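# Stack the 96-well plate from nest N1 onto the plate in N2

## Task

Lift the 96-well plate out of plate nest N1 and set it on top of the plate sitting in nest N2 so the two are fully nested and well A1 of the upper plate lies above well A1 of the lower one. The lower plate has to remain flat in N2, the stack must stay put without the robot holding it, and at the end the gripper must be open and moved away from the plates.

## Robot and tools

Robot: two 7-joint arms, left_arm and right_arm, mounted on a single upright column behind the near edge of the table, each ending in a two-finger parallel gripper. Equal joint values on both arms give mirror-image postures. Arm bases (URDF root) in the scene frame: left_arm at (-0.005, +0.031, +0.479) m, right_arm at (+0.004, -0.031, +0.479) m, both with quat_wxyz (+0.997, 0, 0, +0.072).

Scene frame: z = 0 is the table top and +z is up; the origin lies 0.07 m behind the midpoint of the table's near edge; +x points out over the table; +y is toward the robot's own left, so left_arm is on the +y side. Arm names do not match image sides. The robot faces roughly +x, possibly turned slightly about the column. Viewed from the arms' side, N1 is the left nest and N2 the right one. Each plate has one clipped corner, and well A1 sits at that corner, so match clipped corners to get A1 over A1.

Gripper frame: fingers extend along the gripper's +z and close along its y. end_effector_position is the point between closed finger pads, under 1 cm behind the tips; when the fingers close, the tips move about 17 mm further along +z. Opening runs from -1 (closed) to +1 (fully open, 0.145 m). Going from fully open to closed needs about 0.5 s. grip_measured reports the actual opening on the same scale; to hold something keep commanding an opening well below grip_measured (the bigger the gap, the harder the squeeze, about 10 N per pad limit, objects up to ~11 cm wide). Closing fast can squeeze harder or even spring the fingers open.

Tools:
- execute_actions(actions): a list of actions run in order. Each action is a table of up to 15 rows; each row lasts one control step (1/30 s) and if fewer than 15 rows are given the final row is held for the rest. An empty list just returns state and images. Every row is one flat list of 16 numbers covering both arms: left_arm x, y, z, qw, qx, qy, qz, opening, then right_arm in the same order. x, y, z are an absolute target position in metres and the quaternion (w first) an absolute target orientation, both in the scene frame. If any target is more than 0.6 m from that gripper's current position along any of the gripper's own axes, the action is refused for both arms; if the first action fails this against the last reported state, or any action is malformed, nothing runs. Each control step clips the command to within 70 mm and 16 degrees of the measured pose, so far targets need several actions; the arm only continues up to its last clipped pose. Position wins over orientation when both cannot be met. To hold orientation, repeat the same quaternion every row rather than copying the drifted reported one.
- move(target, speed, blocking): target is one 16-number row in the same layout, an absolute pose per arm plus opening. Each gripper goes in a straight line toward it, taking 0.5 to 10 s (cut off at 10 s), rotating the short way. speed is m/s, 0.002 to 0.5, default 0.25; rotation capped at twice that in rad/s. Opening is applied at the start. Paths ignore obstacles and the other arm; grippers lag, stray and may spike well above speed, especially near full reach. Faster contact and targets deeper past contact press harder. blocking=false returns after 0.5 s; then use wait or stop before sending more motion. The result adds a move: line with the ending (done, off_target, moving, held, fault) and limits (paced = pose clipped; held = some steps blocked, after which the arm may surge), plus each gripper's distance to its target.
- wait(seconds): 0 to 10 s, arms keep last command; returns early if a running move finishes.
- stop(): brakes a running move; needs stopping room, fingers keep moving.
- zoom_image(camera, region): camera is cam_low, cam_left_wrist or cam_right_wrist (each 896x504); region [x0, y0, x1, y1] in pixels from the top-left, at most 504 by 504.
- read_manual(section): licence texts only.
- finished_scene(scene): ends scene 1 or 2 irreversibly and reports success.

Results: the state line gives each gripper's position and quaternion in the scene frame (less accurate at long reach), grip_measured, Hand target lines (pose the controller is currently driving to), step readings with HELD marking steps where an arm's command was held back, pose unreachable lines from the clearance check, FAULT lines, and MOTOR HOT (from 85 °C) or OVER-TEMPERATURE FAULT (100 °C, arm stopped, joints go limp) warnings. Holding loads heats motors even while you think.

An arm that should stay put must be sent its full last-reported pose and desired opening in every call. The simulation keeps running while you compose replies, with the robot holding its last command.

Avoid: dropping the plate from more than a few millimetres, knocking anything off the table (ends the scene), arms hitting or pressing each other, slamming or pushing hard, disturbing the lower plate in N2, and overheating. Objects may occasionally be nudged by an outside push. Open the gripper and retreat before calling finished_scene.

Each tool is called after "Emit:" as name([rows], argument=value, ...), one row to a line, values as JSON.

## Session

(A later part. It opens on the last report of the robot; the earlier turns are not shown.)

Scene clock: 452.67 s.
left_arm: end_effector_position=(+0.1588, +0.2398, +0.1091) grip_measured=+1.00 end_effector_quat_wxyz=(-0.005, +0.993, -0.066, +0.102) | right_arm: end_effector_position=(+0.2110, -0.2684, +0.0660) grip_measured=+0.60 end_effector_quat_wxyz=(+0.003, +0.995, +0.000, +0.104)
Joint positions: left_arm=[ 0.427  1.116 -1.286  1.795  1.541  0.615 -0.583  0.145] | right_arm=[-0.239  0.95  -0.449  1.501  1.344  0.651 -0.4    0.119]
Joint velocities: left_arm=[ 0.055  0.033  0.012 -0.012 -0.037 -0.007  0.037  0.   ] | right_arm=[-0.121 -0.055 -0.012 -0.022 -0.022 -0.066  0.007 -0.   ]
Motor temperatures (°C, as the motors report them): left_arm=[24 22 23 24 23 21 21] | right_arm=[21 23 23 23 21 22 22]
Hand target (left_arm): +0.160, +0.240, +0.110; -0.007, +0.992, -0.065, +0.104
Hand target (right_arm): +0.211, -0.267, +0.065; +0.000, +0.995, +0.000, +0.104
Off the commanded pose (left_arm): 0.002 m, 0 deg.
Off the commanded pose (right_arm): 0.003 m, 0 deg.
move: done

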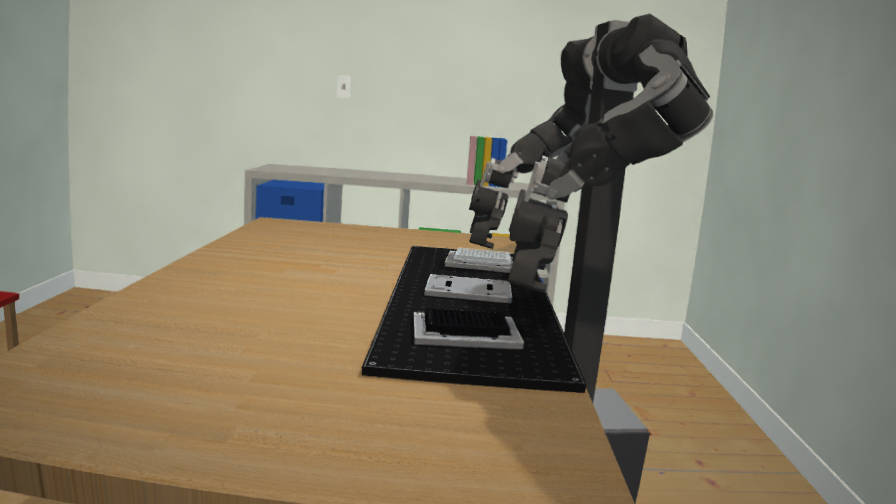

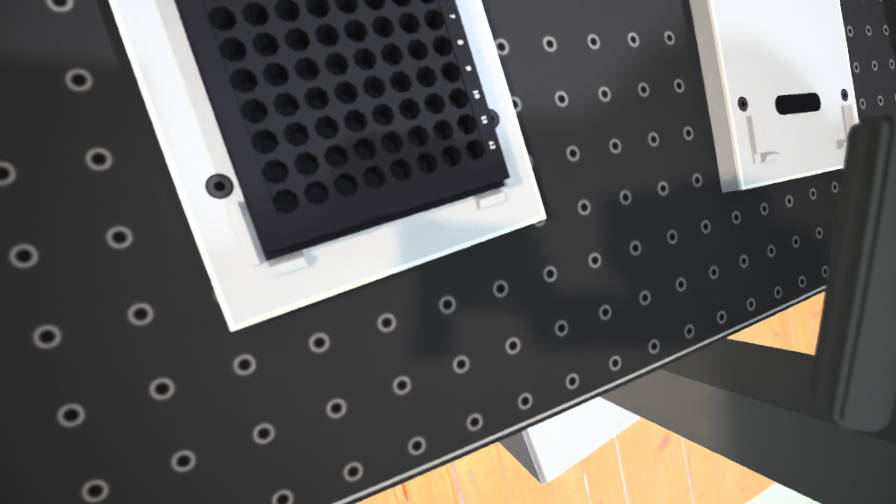

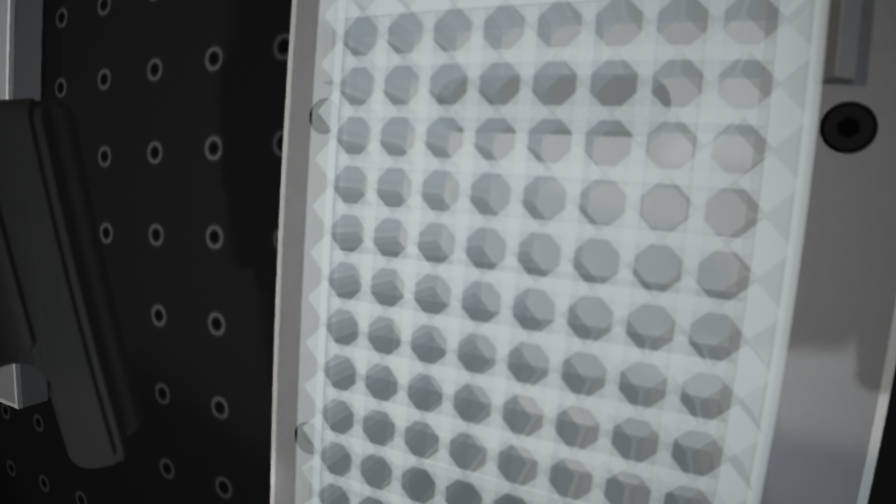

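Emit:
move(target=[0.16,0.24,0.11,-0.0068,0.9924,-0.0650,0.1043,1.0, 0.208,-0.264,0.045,0,0.9945,0,0.1045,0.45], speed=0.03)

Emit:
zoom_image(camera="cam_low", region=[400, 190, 580, 310])

Scene clock: 525.30 s.
left_arm: end_effector_position=(+0.1588, +0.2398, +0.1091) grip_measured=+1.00 end_effector_quat_wxyz=(-0.005, +0.993, -0.066, +0.102) | right_arm: end_effector_position=(+0.2083, -0.2660, +0.0460) grip_measured=+0.45 end_effector_quat_wxyz=(+0.003, +0.995, +0.000, +0.104)
Joint positions: left_arm=[ 0.427  1.116 -1.286  1.795  1.541  0.615 -0.583  0.145] | right_arm=[-0.199  0.887 -0.498  1.404  1.272  0.616 -0.35   0.108]
Joint velocities: left_arm=[-0.033  0.077 -0.012 -0.002  0.037 -0.022  0.022  0.   ] | right_arm=[-0.077 -0.011  0.007 -0.002 -0.007 -0.007 -0.051 -0.   ]
Motor temperatures (°C, as the motors report them): left_arm=[24 22 23 24 23 21 21] | right_arm=[21 23 23 23 21 22 22]
Hand target (left_arm): +0.160, +0.240, +0.110; -0.007, +0.992, -0.065, +0.104
Hand target (right_arm): +0.208, -0.264, +0.045; -0.000, +0.995, +0.000, +0.104
Off the commanded pose (left_arm): 0.002 m, 0 deg.
Off the commanded pose (right_arm): 0.002 m, 0 deg.
move: done

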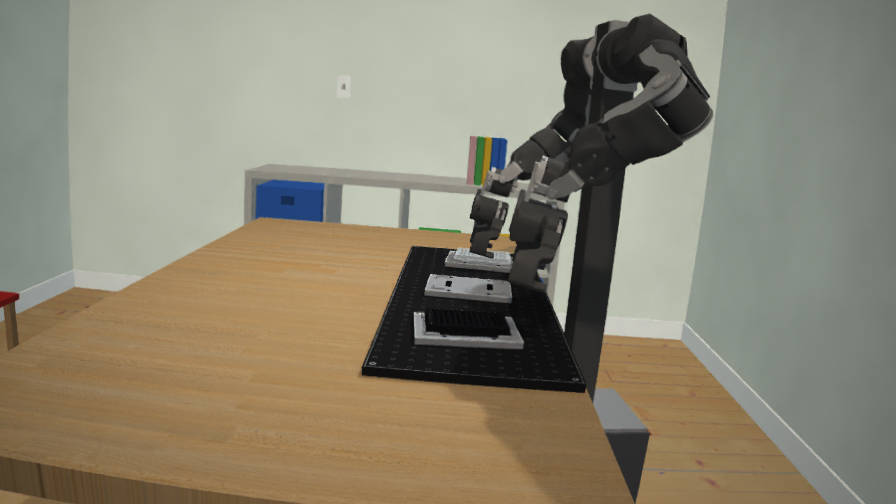

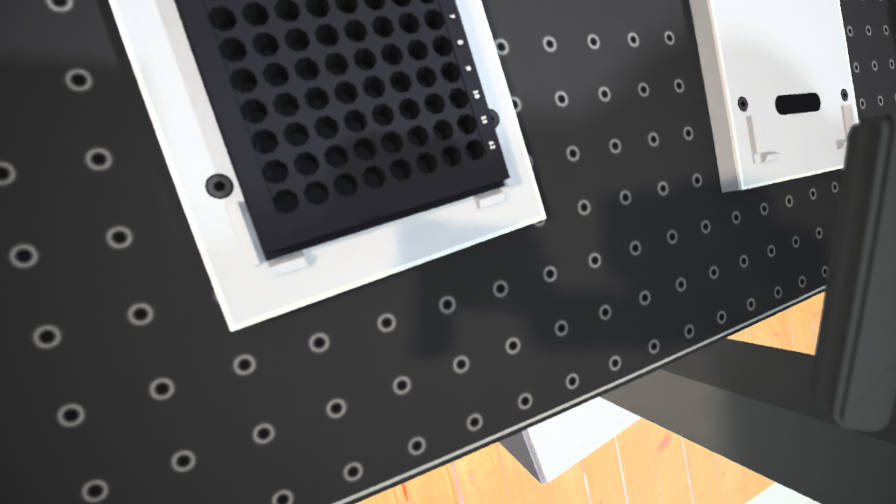

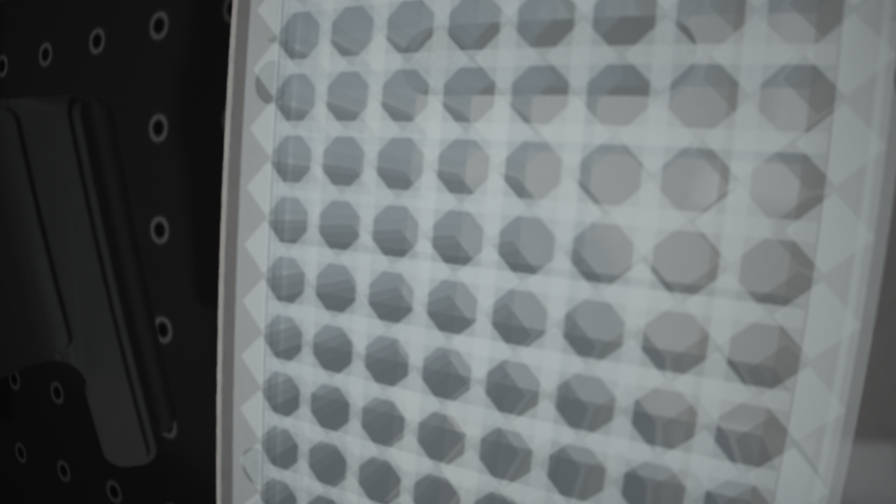

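Region (400, 190, 580, 310) of cam_low's 896x504 image, scaled by 2.800, with more detail than that image has.

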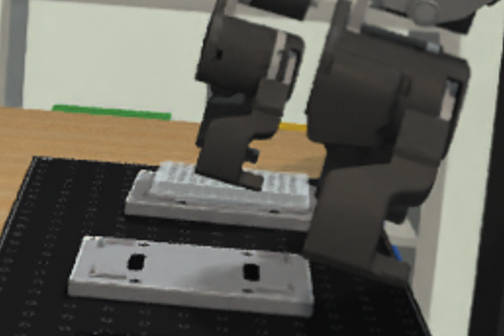

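Emit:
move(target=[0.16,0.24,0.11,-0.0068,0.9924,-0.0650,0.1043,1.0, 0.208,-0.264,0.038,0,0.9945,0,0.1045,0.45], speed=0.015)

Emit:
move(target=[0.16,0.24,0.11,-0.0068,0.9924,-0.0650,0.1043,1.0, 0.208,-0.264,0.038,0,0.9945,0,0.1045,0.22], speed=0.015)

Scene clock: 539.33 s.
left_arm: end_effector_position=(+0.1588, +0.2398, +0.1091) grip_measured=+1.00 end_effector_quat_wxyz=(-0.005, +0.993, -0.066, +0.102) | right_arm: end_effector_position=(+0.2084, -0.2660, +0.0391) grip_measured=+0.45 end_effector_quat_wxyz=(+0.003, +0.995, -0.000, +0.105)
Joint positions: left_arm=[ 0.427  1.116 -1.286  1.795  1.541  0.615 -0.583  0.145] | right_arm=[-0.182  0.864 -0.512  1.363  1.245  0.606 -0.329  0.108]
Joint velocities: left_arm=[-0.011 -0.011  0.012  0.027 -0.095 -0.066  0.022 -0.   ] | right_arm=[ 0.011 -0.055 -0.012 -0.022 -0.022 -0.051 -0.051 -0.   ]
Motor temperatures (°C, as the motors report them): left_arm=[24 22 23 24 23 21 21] | right_arm=[21 23 23 23 21 22 22]
Hand target (left_arm): +0.160, +0.240, +0.110; -0.007, +0.992, -0.065, +0.104
Hand target (right_arm): +0.208, -0.264, +0.038; +0.000, +0.995, +0.000, +0.104
Off the commanded pose (left_arm): 0.002 m, 0 deg.
Off the commanded pose (right_arm): 0.002 m, 0 deg.
move: done

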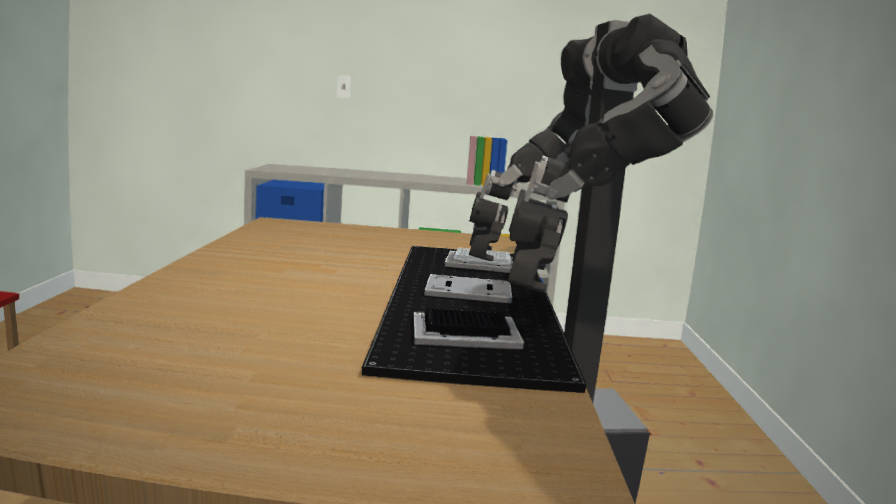

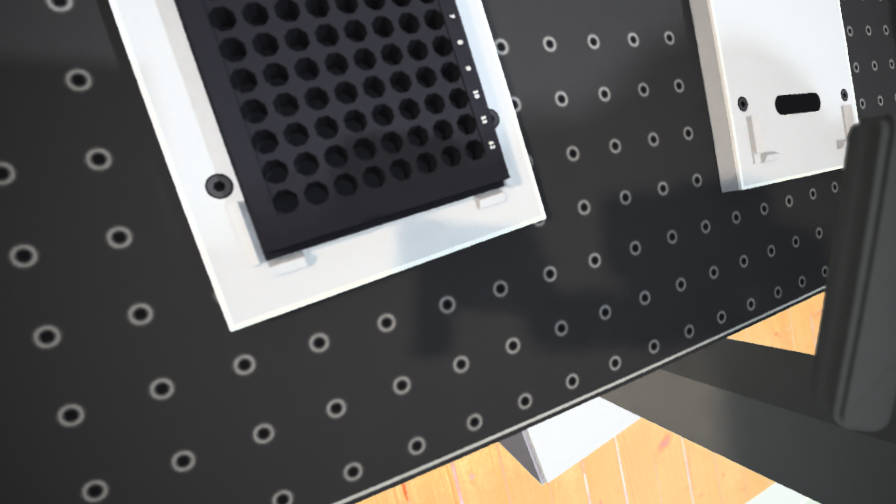

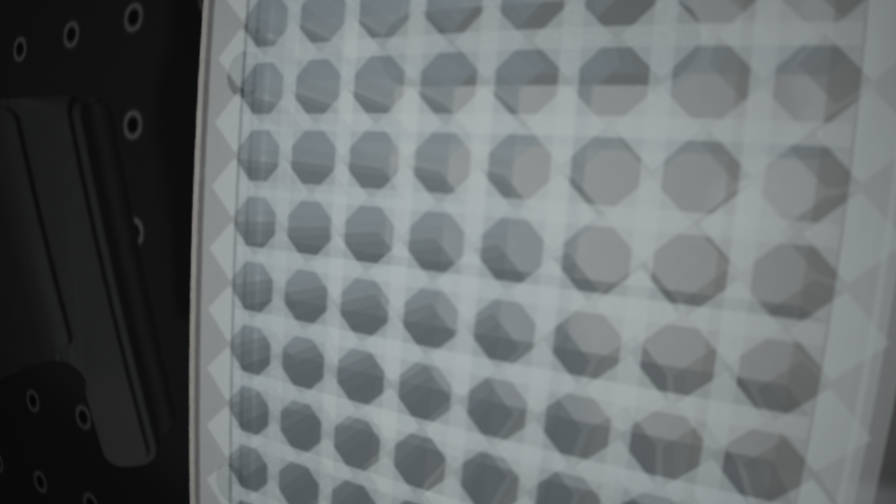

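Scene clock: 540.03 s.
left_arm: end_effector_position=(+0.1588, +0.2398, +0.1091) grip_measured=+1.00 end_effector_quat_wxyz=(-0.005, +0.993, -0.066, +0.102) | right_arm: end_effector_position=(+0.2084, -0.2653, +0.0390) grip_measured=+0.22 end_effector_quat_wxyz=(+0.002, +0.995, -0.000, +0.105)
Joint positions: left_arm=[ 0.427  1.116 -1.286  1.795  1.541  0.615 -0.583  0.145] | right_arm=[-0.182  0.864 -0.512  1.363  1.247  0.605 -0.327  0.092]
Joint velocities: left_arm=[ 0.055  0.033 -0.007  0.017 -0.022 -0.051 -0.081 -0.   ] | right_arm=[ 0.033 -0.121  0.017 -0.017  0.007 -0.007 -0.037 -0.   ]
Motor temperatures (°C, as the motors report them): left_arm=[24 22 23 24 23 21 21] | right_arm=[21 23 23 23 21 22 22]
Hand target (left_arm): +0.160, +0.240, +0.110; -0.007, +0.992, -0.065, +0.104
Hand target (right_arm): +0.208, -0.264, +0.038; +0.000, +0.995, -0.000, +0.105
Off the commanded pose (left_arm): 0.002 m, 0 deg.
Off the commanded pose (right_arm): 0.002 m, 0 deg.
move: done

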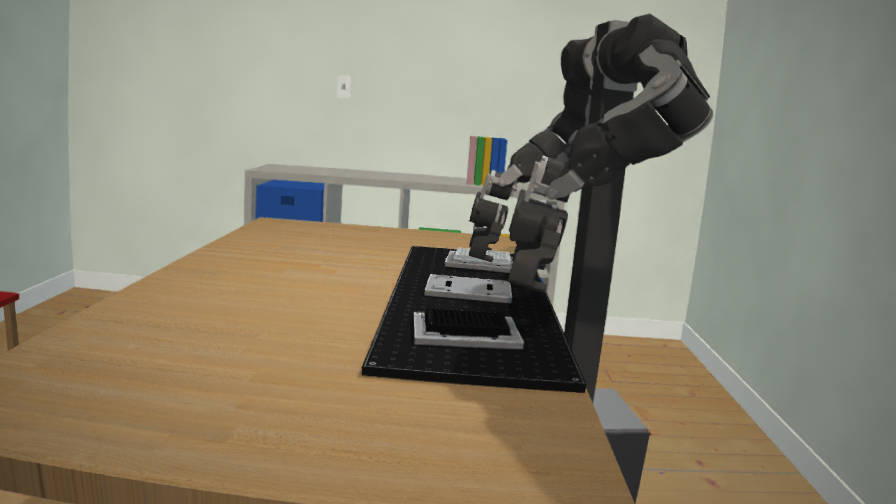

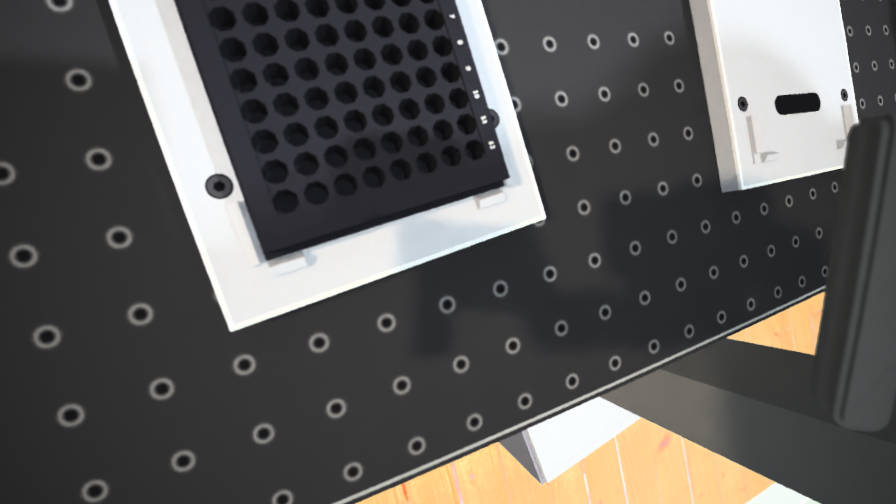

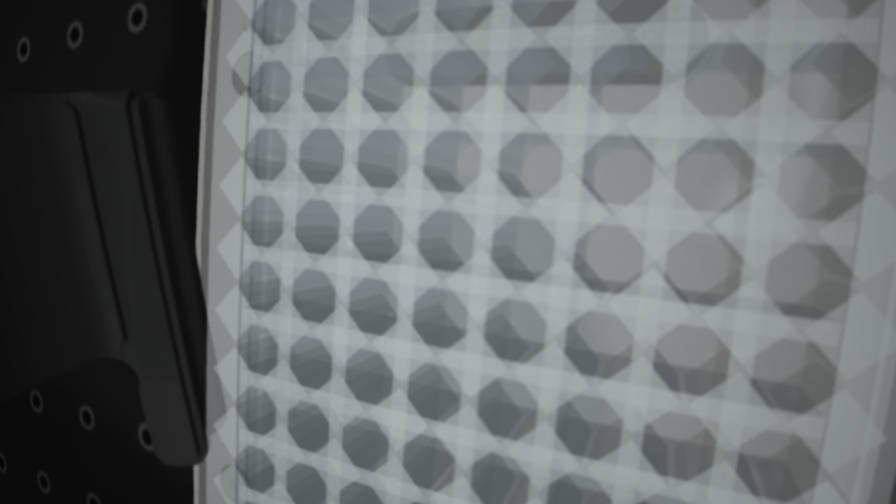

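Emit:
move(target=[0.16,0.24,0.11,-0.0068,0.9924,-0.0650,0.1043,1.0, 0.208,-0.264,0.038,0,0.9945,0,0.1045,0.10], speed=0.015)

Emit:
move(target=[0.16,0.24,0.11,-0.0068,0.9924,-0.0650,0.1043,1.0, 0.208,-0.264,0.038,0,0.9945,0,0.1045,-0.05], speed=0.015)

Scene clock: 546.63 s.
left_arm: end_effector_position=(+0.1588, +0.2398, +0.1091) grip_measured=+1.00 end_effector_quat_wxyz=(-0.005, +0.993, -0.066, +0.102) | right_arm: end_effector_position=(+0.2084, -0.2624, +0.0392) grip_measured=+0.12 end_effector_quat_wxyz=(-0.005, +0.995, -0.002, +0.104)
Joint positions: left_arm=[ 0.427  1.116 -1.286  1.795  1.541  0.615 -0.583  0.145] | right_arm=[-0.182  0.862 -0.512  1.366  1.252  0.605 -0.321  0.084]
Joint velocities: left_arm=[-0.033 -0.033  0.012 -0.002  0.022 -0.022 -0.051  0.   ] | right_arm=[ 0.011 -0.055 -0.002  0.012 -0.022  0.037  0.022 -0.   ]
Motor temperatures (°C, as the motors report them): left_arm=[24 22 23 24 23 21 21] | right_arm=[21 23 23 22 21 22 22]
Hand target (left_arm): +0.160, +0.240, +0.110; -0.007, +0.992, -0.065, +0.104
Hand target (right_arm): +0.208, -0.264, +0.038; -0.000, +0.995, +0.000, +0.105
Off the commanded pose (left_arm): 0.002 m, 0 deg.
Off the commanded pose (right_arm): 0.002 m, 1 deg.
move: done

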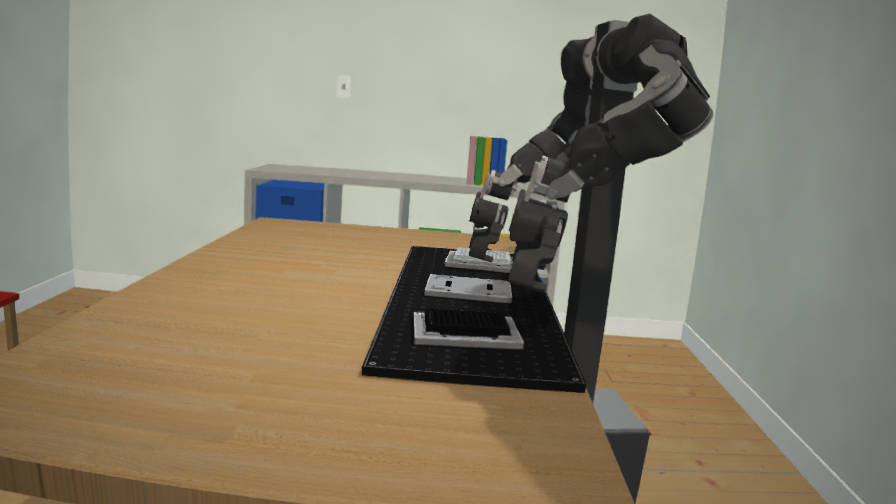

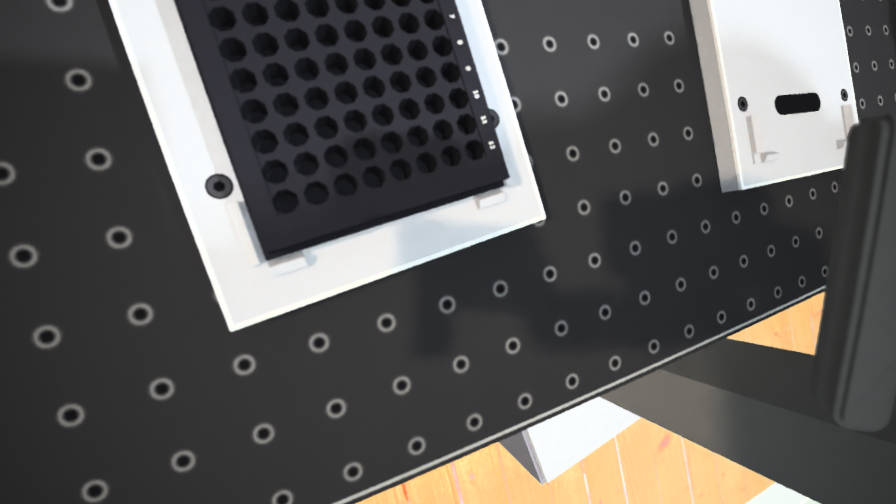

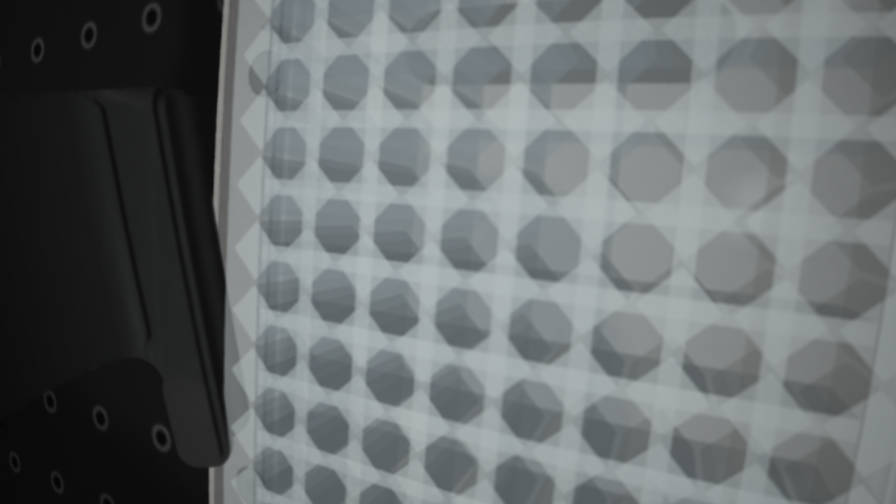

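Scene clock: 547.33 s.
left_arm: end_effector_position=(+0.1588, +0.2397, +0.1091) grip_measured=+1.00 end_effector_quat_wxyz=(-0.005, +0.993, -0.066, +0.102) | right_arm: end_effector_position=(+0.2084, -0.2624, +0.0391) grip_measured=+0.11 end_effector_quat_wxyz=(-0.005, +0.995, -0.002, +0.104)
Joint positions: left_arm=[ 0.427  1.116 -1.286  1.795  1.541  0.615 -0.583  0.145] | right_arm=[-0.182  0.862 -0.512  1.366  1.253  0.606 -0.321  0.084]
Joint velocities: left_arm=[-0.033 -0.011 -0.012  0.027  0.022  0.051 -0.007 -0.   ] | right_arm=[-0.033  0.011  0.012  0.007  0.037 -0.037  0.022 -0.   ]
Motor temperatures (°C, as the motors report them): left_arm=[24 22 23 24 23 21 21] | right_arm=[21 23 23 22 21 22 22]
Hand target (left_arm): +0.160, +0.240, +0.110; -0.007, +0.992, -0.065, +0.104
Hand target (right_arm): +0.208, -0.264, +0.038; -0.000, +0.995, -0.000, +0.104
Off the commanded pose (left_arm): 0.002 m, 0 deg.
Off the commanded pose (right_arm): 0.002 m, 1 deg.
move: done

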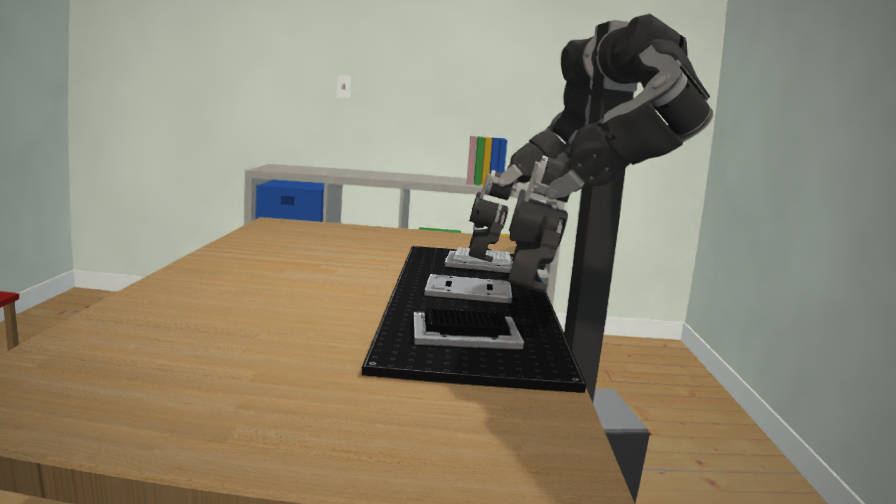

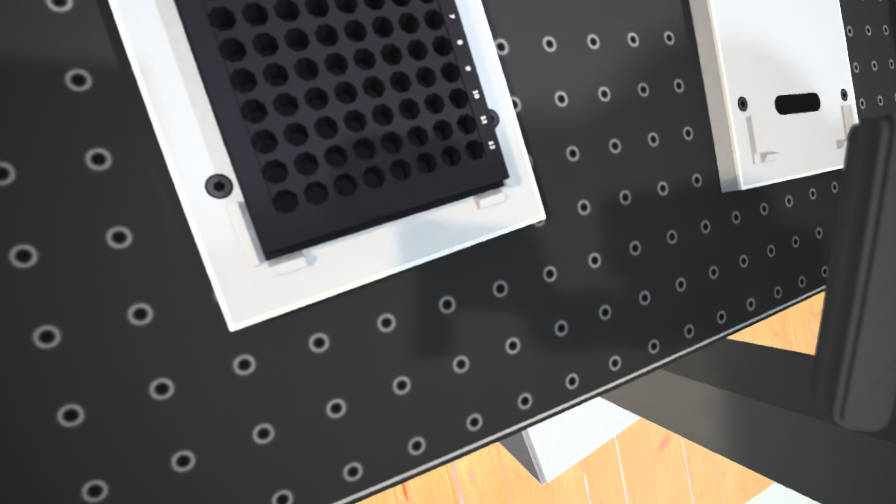

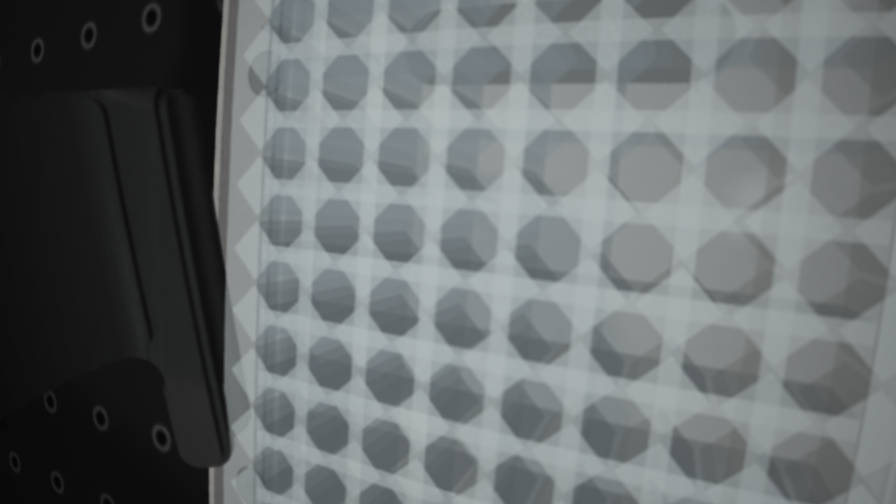

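Emit:
move(target=[0.16,0.24,0.11,-0.0068,0.9924,-0.0650,0.1043,1.0, 0.208,-0.2615,0.075,0,0.9945,0,0.1045,-0.05], speed=0.02)

Scene clock: 556.87 s.
left_arm: end_effector_position=(+0.1588, +0.2397, +0.1091) grip_measured=+1.00 end_effector_quat_wxyz=(-0.005, +0.993, -0.066, +0.102) | right_arm: end_effector_position=(+0.2088, -0.2597, +0.0747) grip_measured=+0.11 end_effector_quat_wxyz=(-0.003, +0.994, -0.000, +0.106)
Joint positions: left_arm=[ 0.427  1.116 -1.286  1.795  1.541  0.615 -0.583  0.145] | right_arm=[-0.264  0.972 -0.441  1.571  1.395  0.643 -0.449  0.084]
Joint velocities: left_arm=[ 0.033 -0.011 -0.012 -0.002  0.095  0.051  0.022 -0.   ] | right_arm=[-0.055 -0.033 -0.007  0.002  0.051 -0.022 -0.037 -0.   ]
Motor temperatures (°C, as the motors report them): left_arm=[24 22 23 24 23 21 21] | right_arm=[21 23 23 22 21 22 22]
Hand target (left_arm): +0.160, +0.240, +0.110; -0.007, +0.992, -0.065, +0.104
Hand target (right_arm): +0.208, -0.261, +0.075; -0.000, +0.994, -0.000, +0.105
Off the commanded pose (left_arm): 0.002 m, 0 deg.
Off the commanded pose (right_arm): 0.002 m, 0 deg.
move: done

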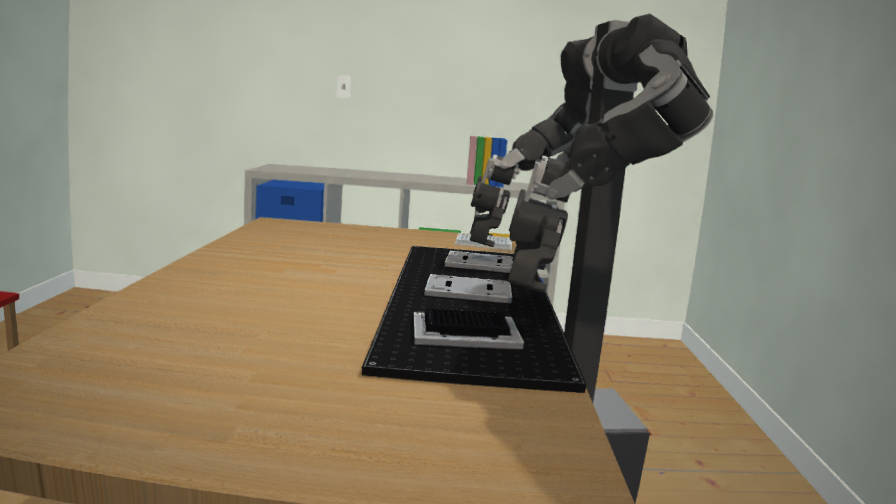

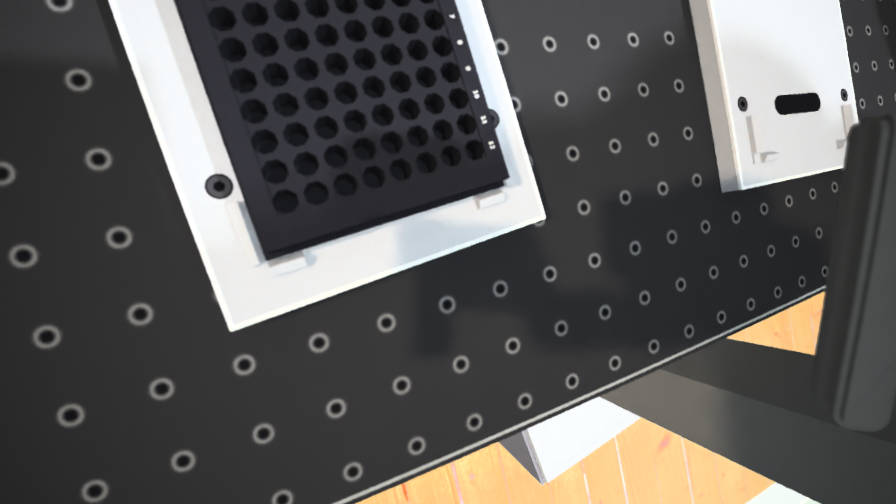

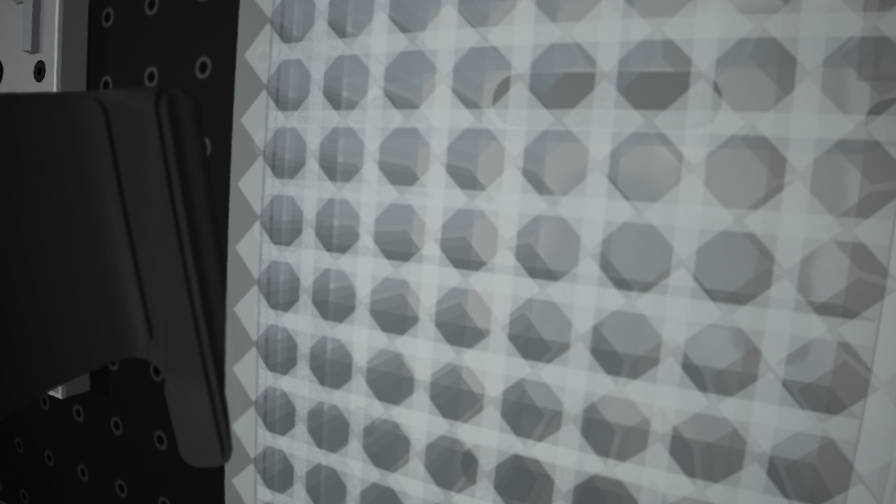

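Emit:
move(target=[0.20,0.08,0.11,0,0.9945,0,0.1045,1.0, 0.208,-0.2615,0.075,0,0.9945,0,0.1045,-0.05], speed=0.1)

Scene clock: 583.30 s.
left_arm: end_effector_position=(+0.1994, +0.0817, +0.1112) grip_measured=+1.00 end_effector_quat_wxyz=(+0.001, +0.993, +0.007, +0.115) | right_arm: end_effector_position=(+0.2090, -0.2608, +0.0751) grip_measured=+0.11 end_effector_quat_wxyz=(-0.001, +0.994, -0.000, +0.106)
Joint positions: left_arm=[ 0.167  0.321 -0.88   1.701  1.559  0.796 -1.308  0.145] | right_arm=[-0.264  0.975 -0.441  1.571  1.396  0.643 -0.449  0.084]
Joint velocities: left_arm=[-0.033 -0.055  0.007 -0.002 -0.066  0.051 -0.007 -0.   ] | right_arm=[-0.055 -0.011 -0.017  0.012 -0.022 -0.066 -0.051 -0.   ]
Motor temperatures (°C, as the motors report them): left_arm=[24 22 23 24 23 21 21] | right_arm=[21 23 23 23 21 22 22]
Hand target (left_arm): +0.200, +0.083, +0.111; -0.002, +0.993, +0.008, +0.115
Hand target (right_arm): +0.208, -0.262, +0.075; +0.000, +0.995, +0.000, +0.105
Off the commanded pose (left_arm): 0.002 m, 1 deg.
Off the commanded pose (right_arm): 0.001 m, 0 deg.
joint sent to its limit (left arm) — the command would take joint 5 (forearm roll) past its upper limit and joint 6 (wrist pitch) past its upper limit, so those joints were sent only as far as their limits.
move: done

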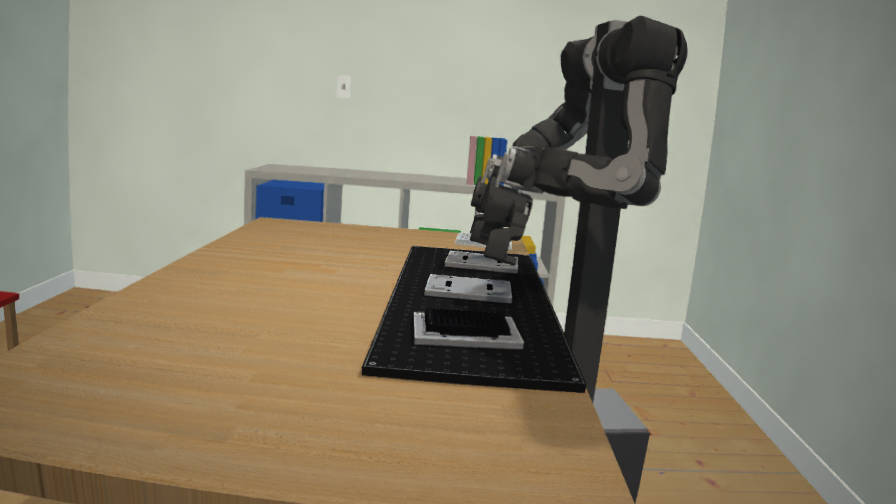

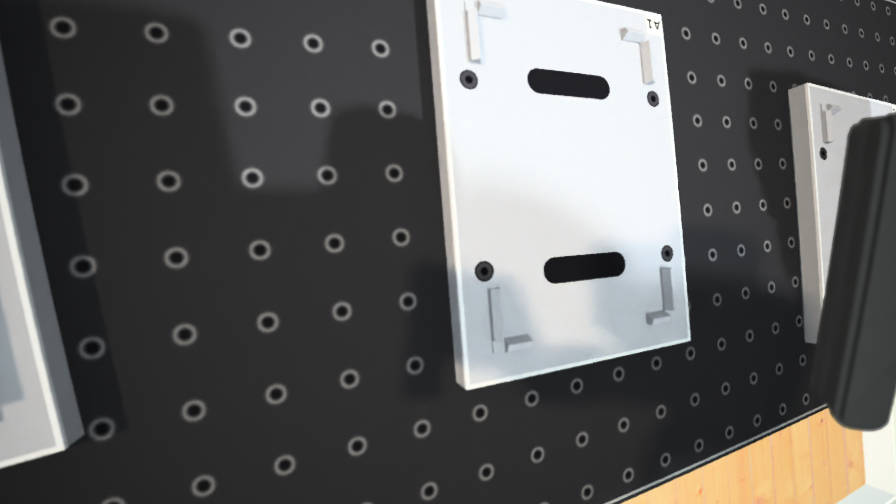

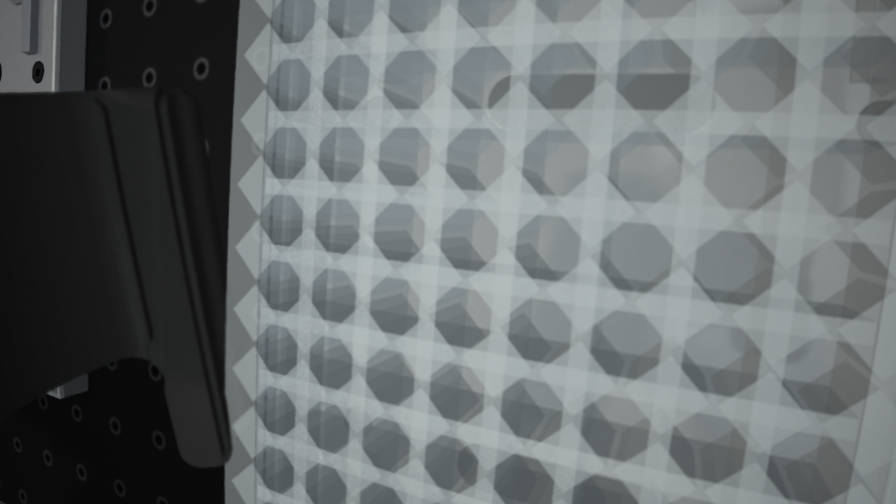

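Emit:
move(target=[0.23,0.17,0.10,0.2574,0.9606,0.027,0.1009,1.0, 0.208,-0.2615,0.075,0,0.9945,0,0.1045,-0.05], speed=0.1)

Scene clock: 654.97 s.
left_arm: end_effector_position=(+0.2281, +0.1681, +0.0987) grip_measured=+1.00 end_effector_quat_wxyz=(+0.256, +0.961, +0.026, +0.096) | right_arm: end_effector_position=(+0.2090, -0.2608, +0.0751) grip_measured=+0.11 end_effector_quat_wxyz=(-0.001, +0.994, -0.000, +0.106)
Joint positions: left_arm=[ 0.401  0.781 -0.974  1.354  1.536  0.797 -0.058  0.145] | right_arm=[-0.264  0.975 -0.441  1.571  1.396  0.643 -0.449  0.084]
Joint velocities: left_arm=[ 0.033 -0.011 -0.007 -0.022 -0.022 -0.051  0.051 -0.   ] | right_arm=[ 0.011  0.055 -0.002 -0.012  0.007 -0.007  0.066  0.   ]
Motor temperatures (°C, as the motors report them): left_arm=[24 22 23 24 23 21 21] | right_arm=[21 24 23 23 21 22 22]
Hand target (left_arm): +0.228, +0.167, +0.099; +0.258, +0.961, +0.024, +0.095
Hand target (right_arm): +0.208, -0.262, +0.075; -0.000, +0.995, +0.000, +0.105
Off the commanded pose (left_arm): 0.003 m, 1 deg.
Off the commanded pose (right_arm): 0.001 m, 0 deg.
joint sent to its limit (left arm) — the command would take joint 6 (wrist pitch) past its upper limit, so that joint was sent only as far as its limit.
move: done

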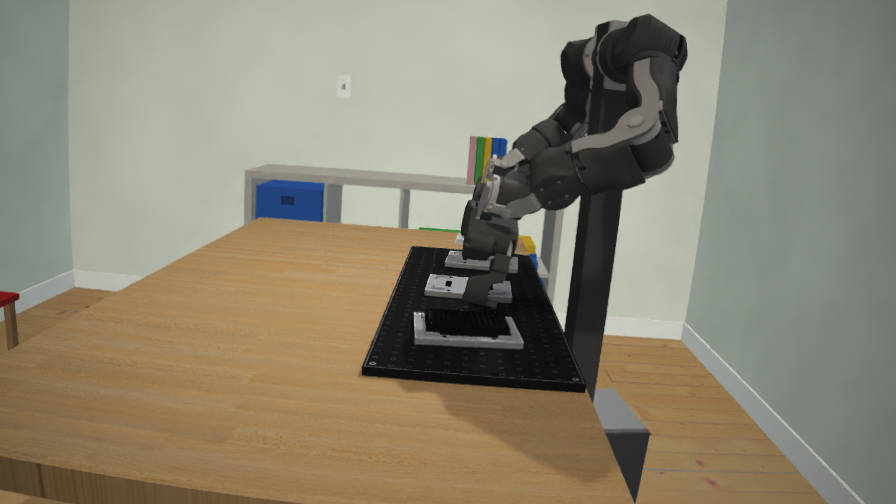

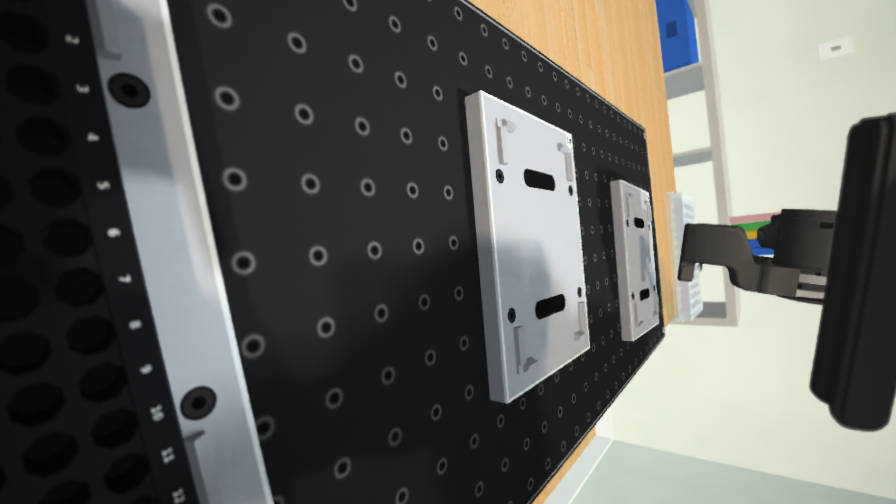

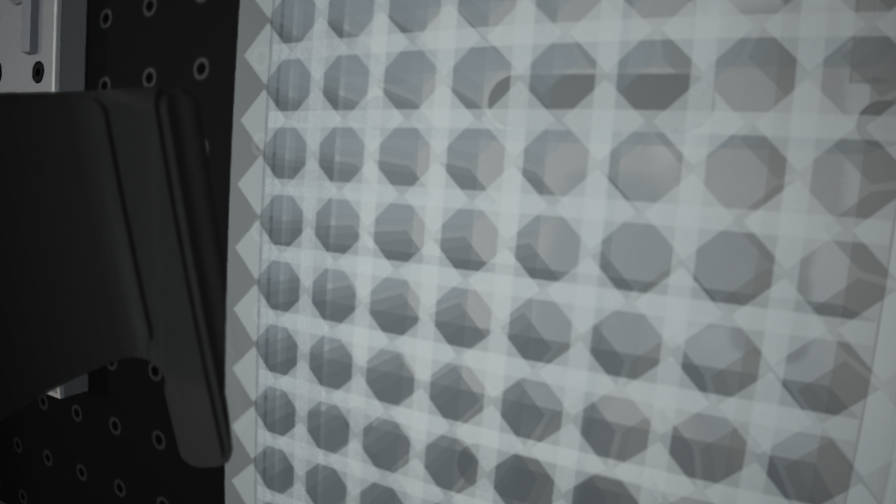

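Emit:
move(target=[0.23,0.17,0.10,0.2574,0.9606,0.027,0.1009,1.0, 0.226,-0.018,0.075,-0.0023,0.9943,0.0217,0.1045,-0.05], speed=0.08)

Scene clock: 668.80 s.
left_arm: end_effector_position=(+0.2283, +0.1690, +0.0989) grip_measured=+1.00 end_effector_quat_wxyz=(+0.257, +0.961, +0.026, +0.097) | right_arm: end_effector_position=(+0.2267, -0.0159, +0.0731) grip_measured=+0.11 end_effector_quat_wxyz=(-0.007, +0.994, +0.019, +0.108)
Joint positions: left_arm=[ 0.401  0.784 -0.974  1.354  1.536  0.795 -0.055  0.145] | right_arm=[ 0.091  0.114 -0.689  1.44   1.298  0.729 -1.176  0.084]
Joint velocities: left_arm=[-0.033  0.033  0.012  0.002  0.051 -0.037  0.007 -0.   ] | right_arm=[ 0.055  0.011  0.007  0.007  0.051 -0.022  0.022  0.   ]
Motor temperatures (°C, as the motors report them): left_arm=[24 22 23 24 23 21 21] | right_arm=[21 24 23 23 21 22 22]
Hand target (left_arm): +0.230, +0.170, +0.100; +0.257, +0.961, +0.027, +0.101
Hand target (right_arm): +0.227, -0.018, +0.072; -0.002, +0.994, +0.018, +0.107
Off the commanded pose (left_arm): 0.002 m, 0 deg.
Off the commanded pose (right_arm): 0.003 m, 1 deg.
move: done

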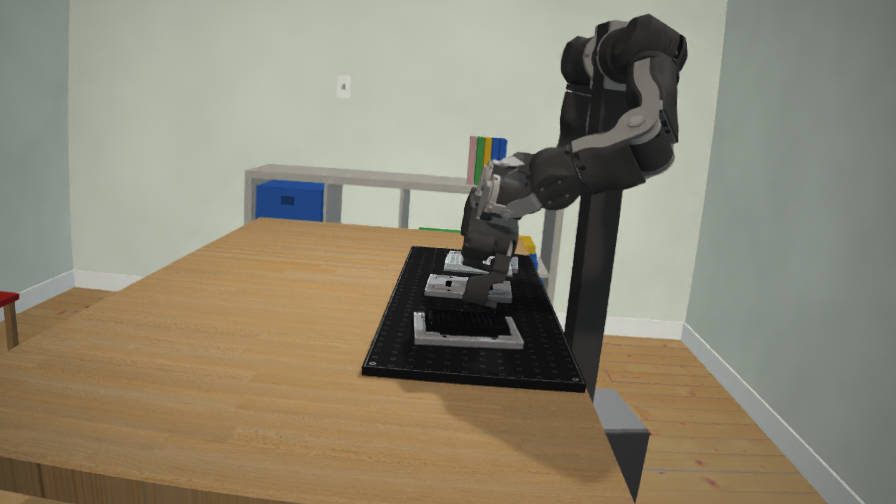

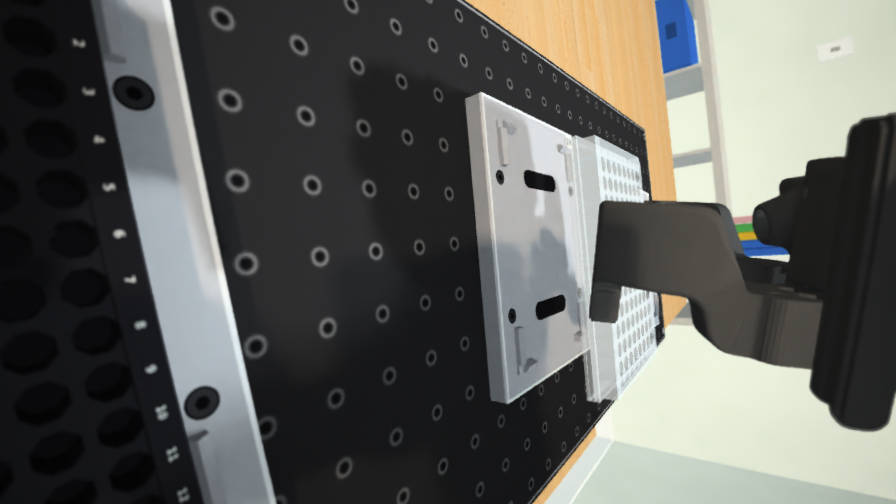

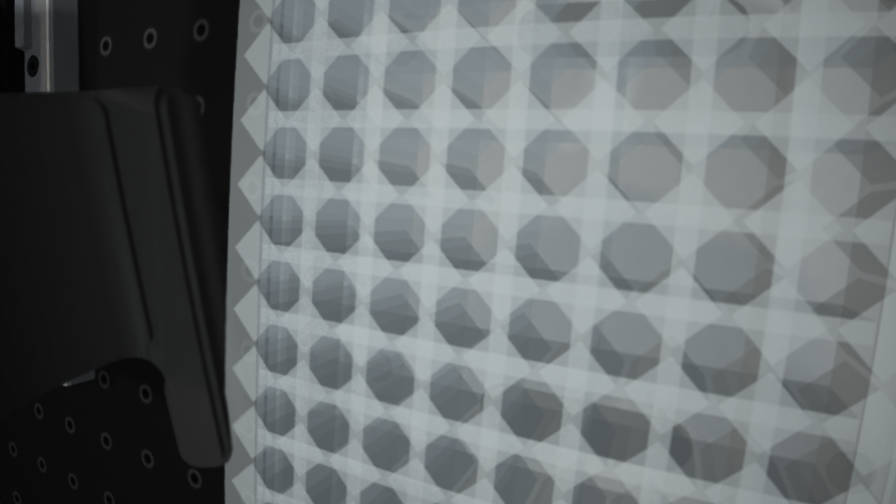

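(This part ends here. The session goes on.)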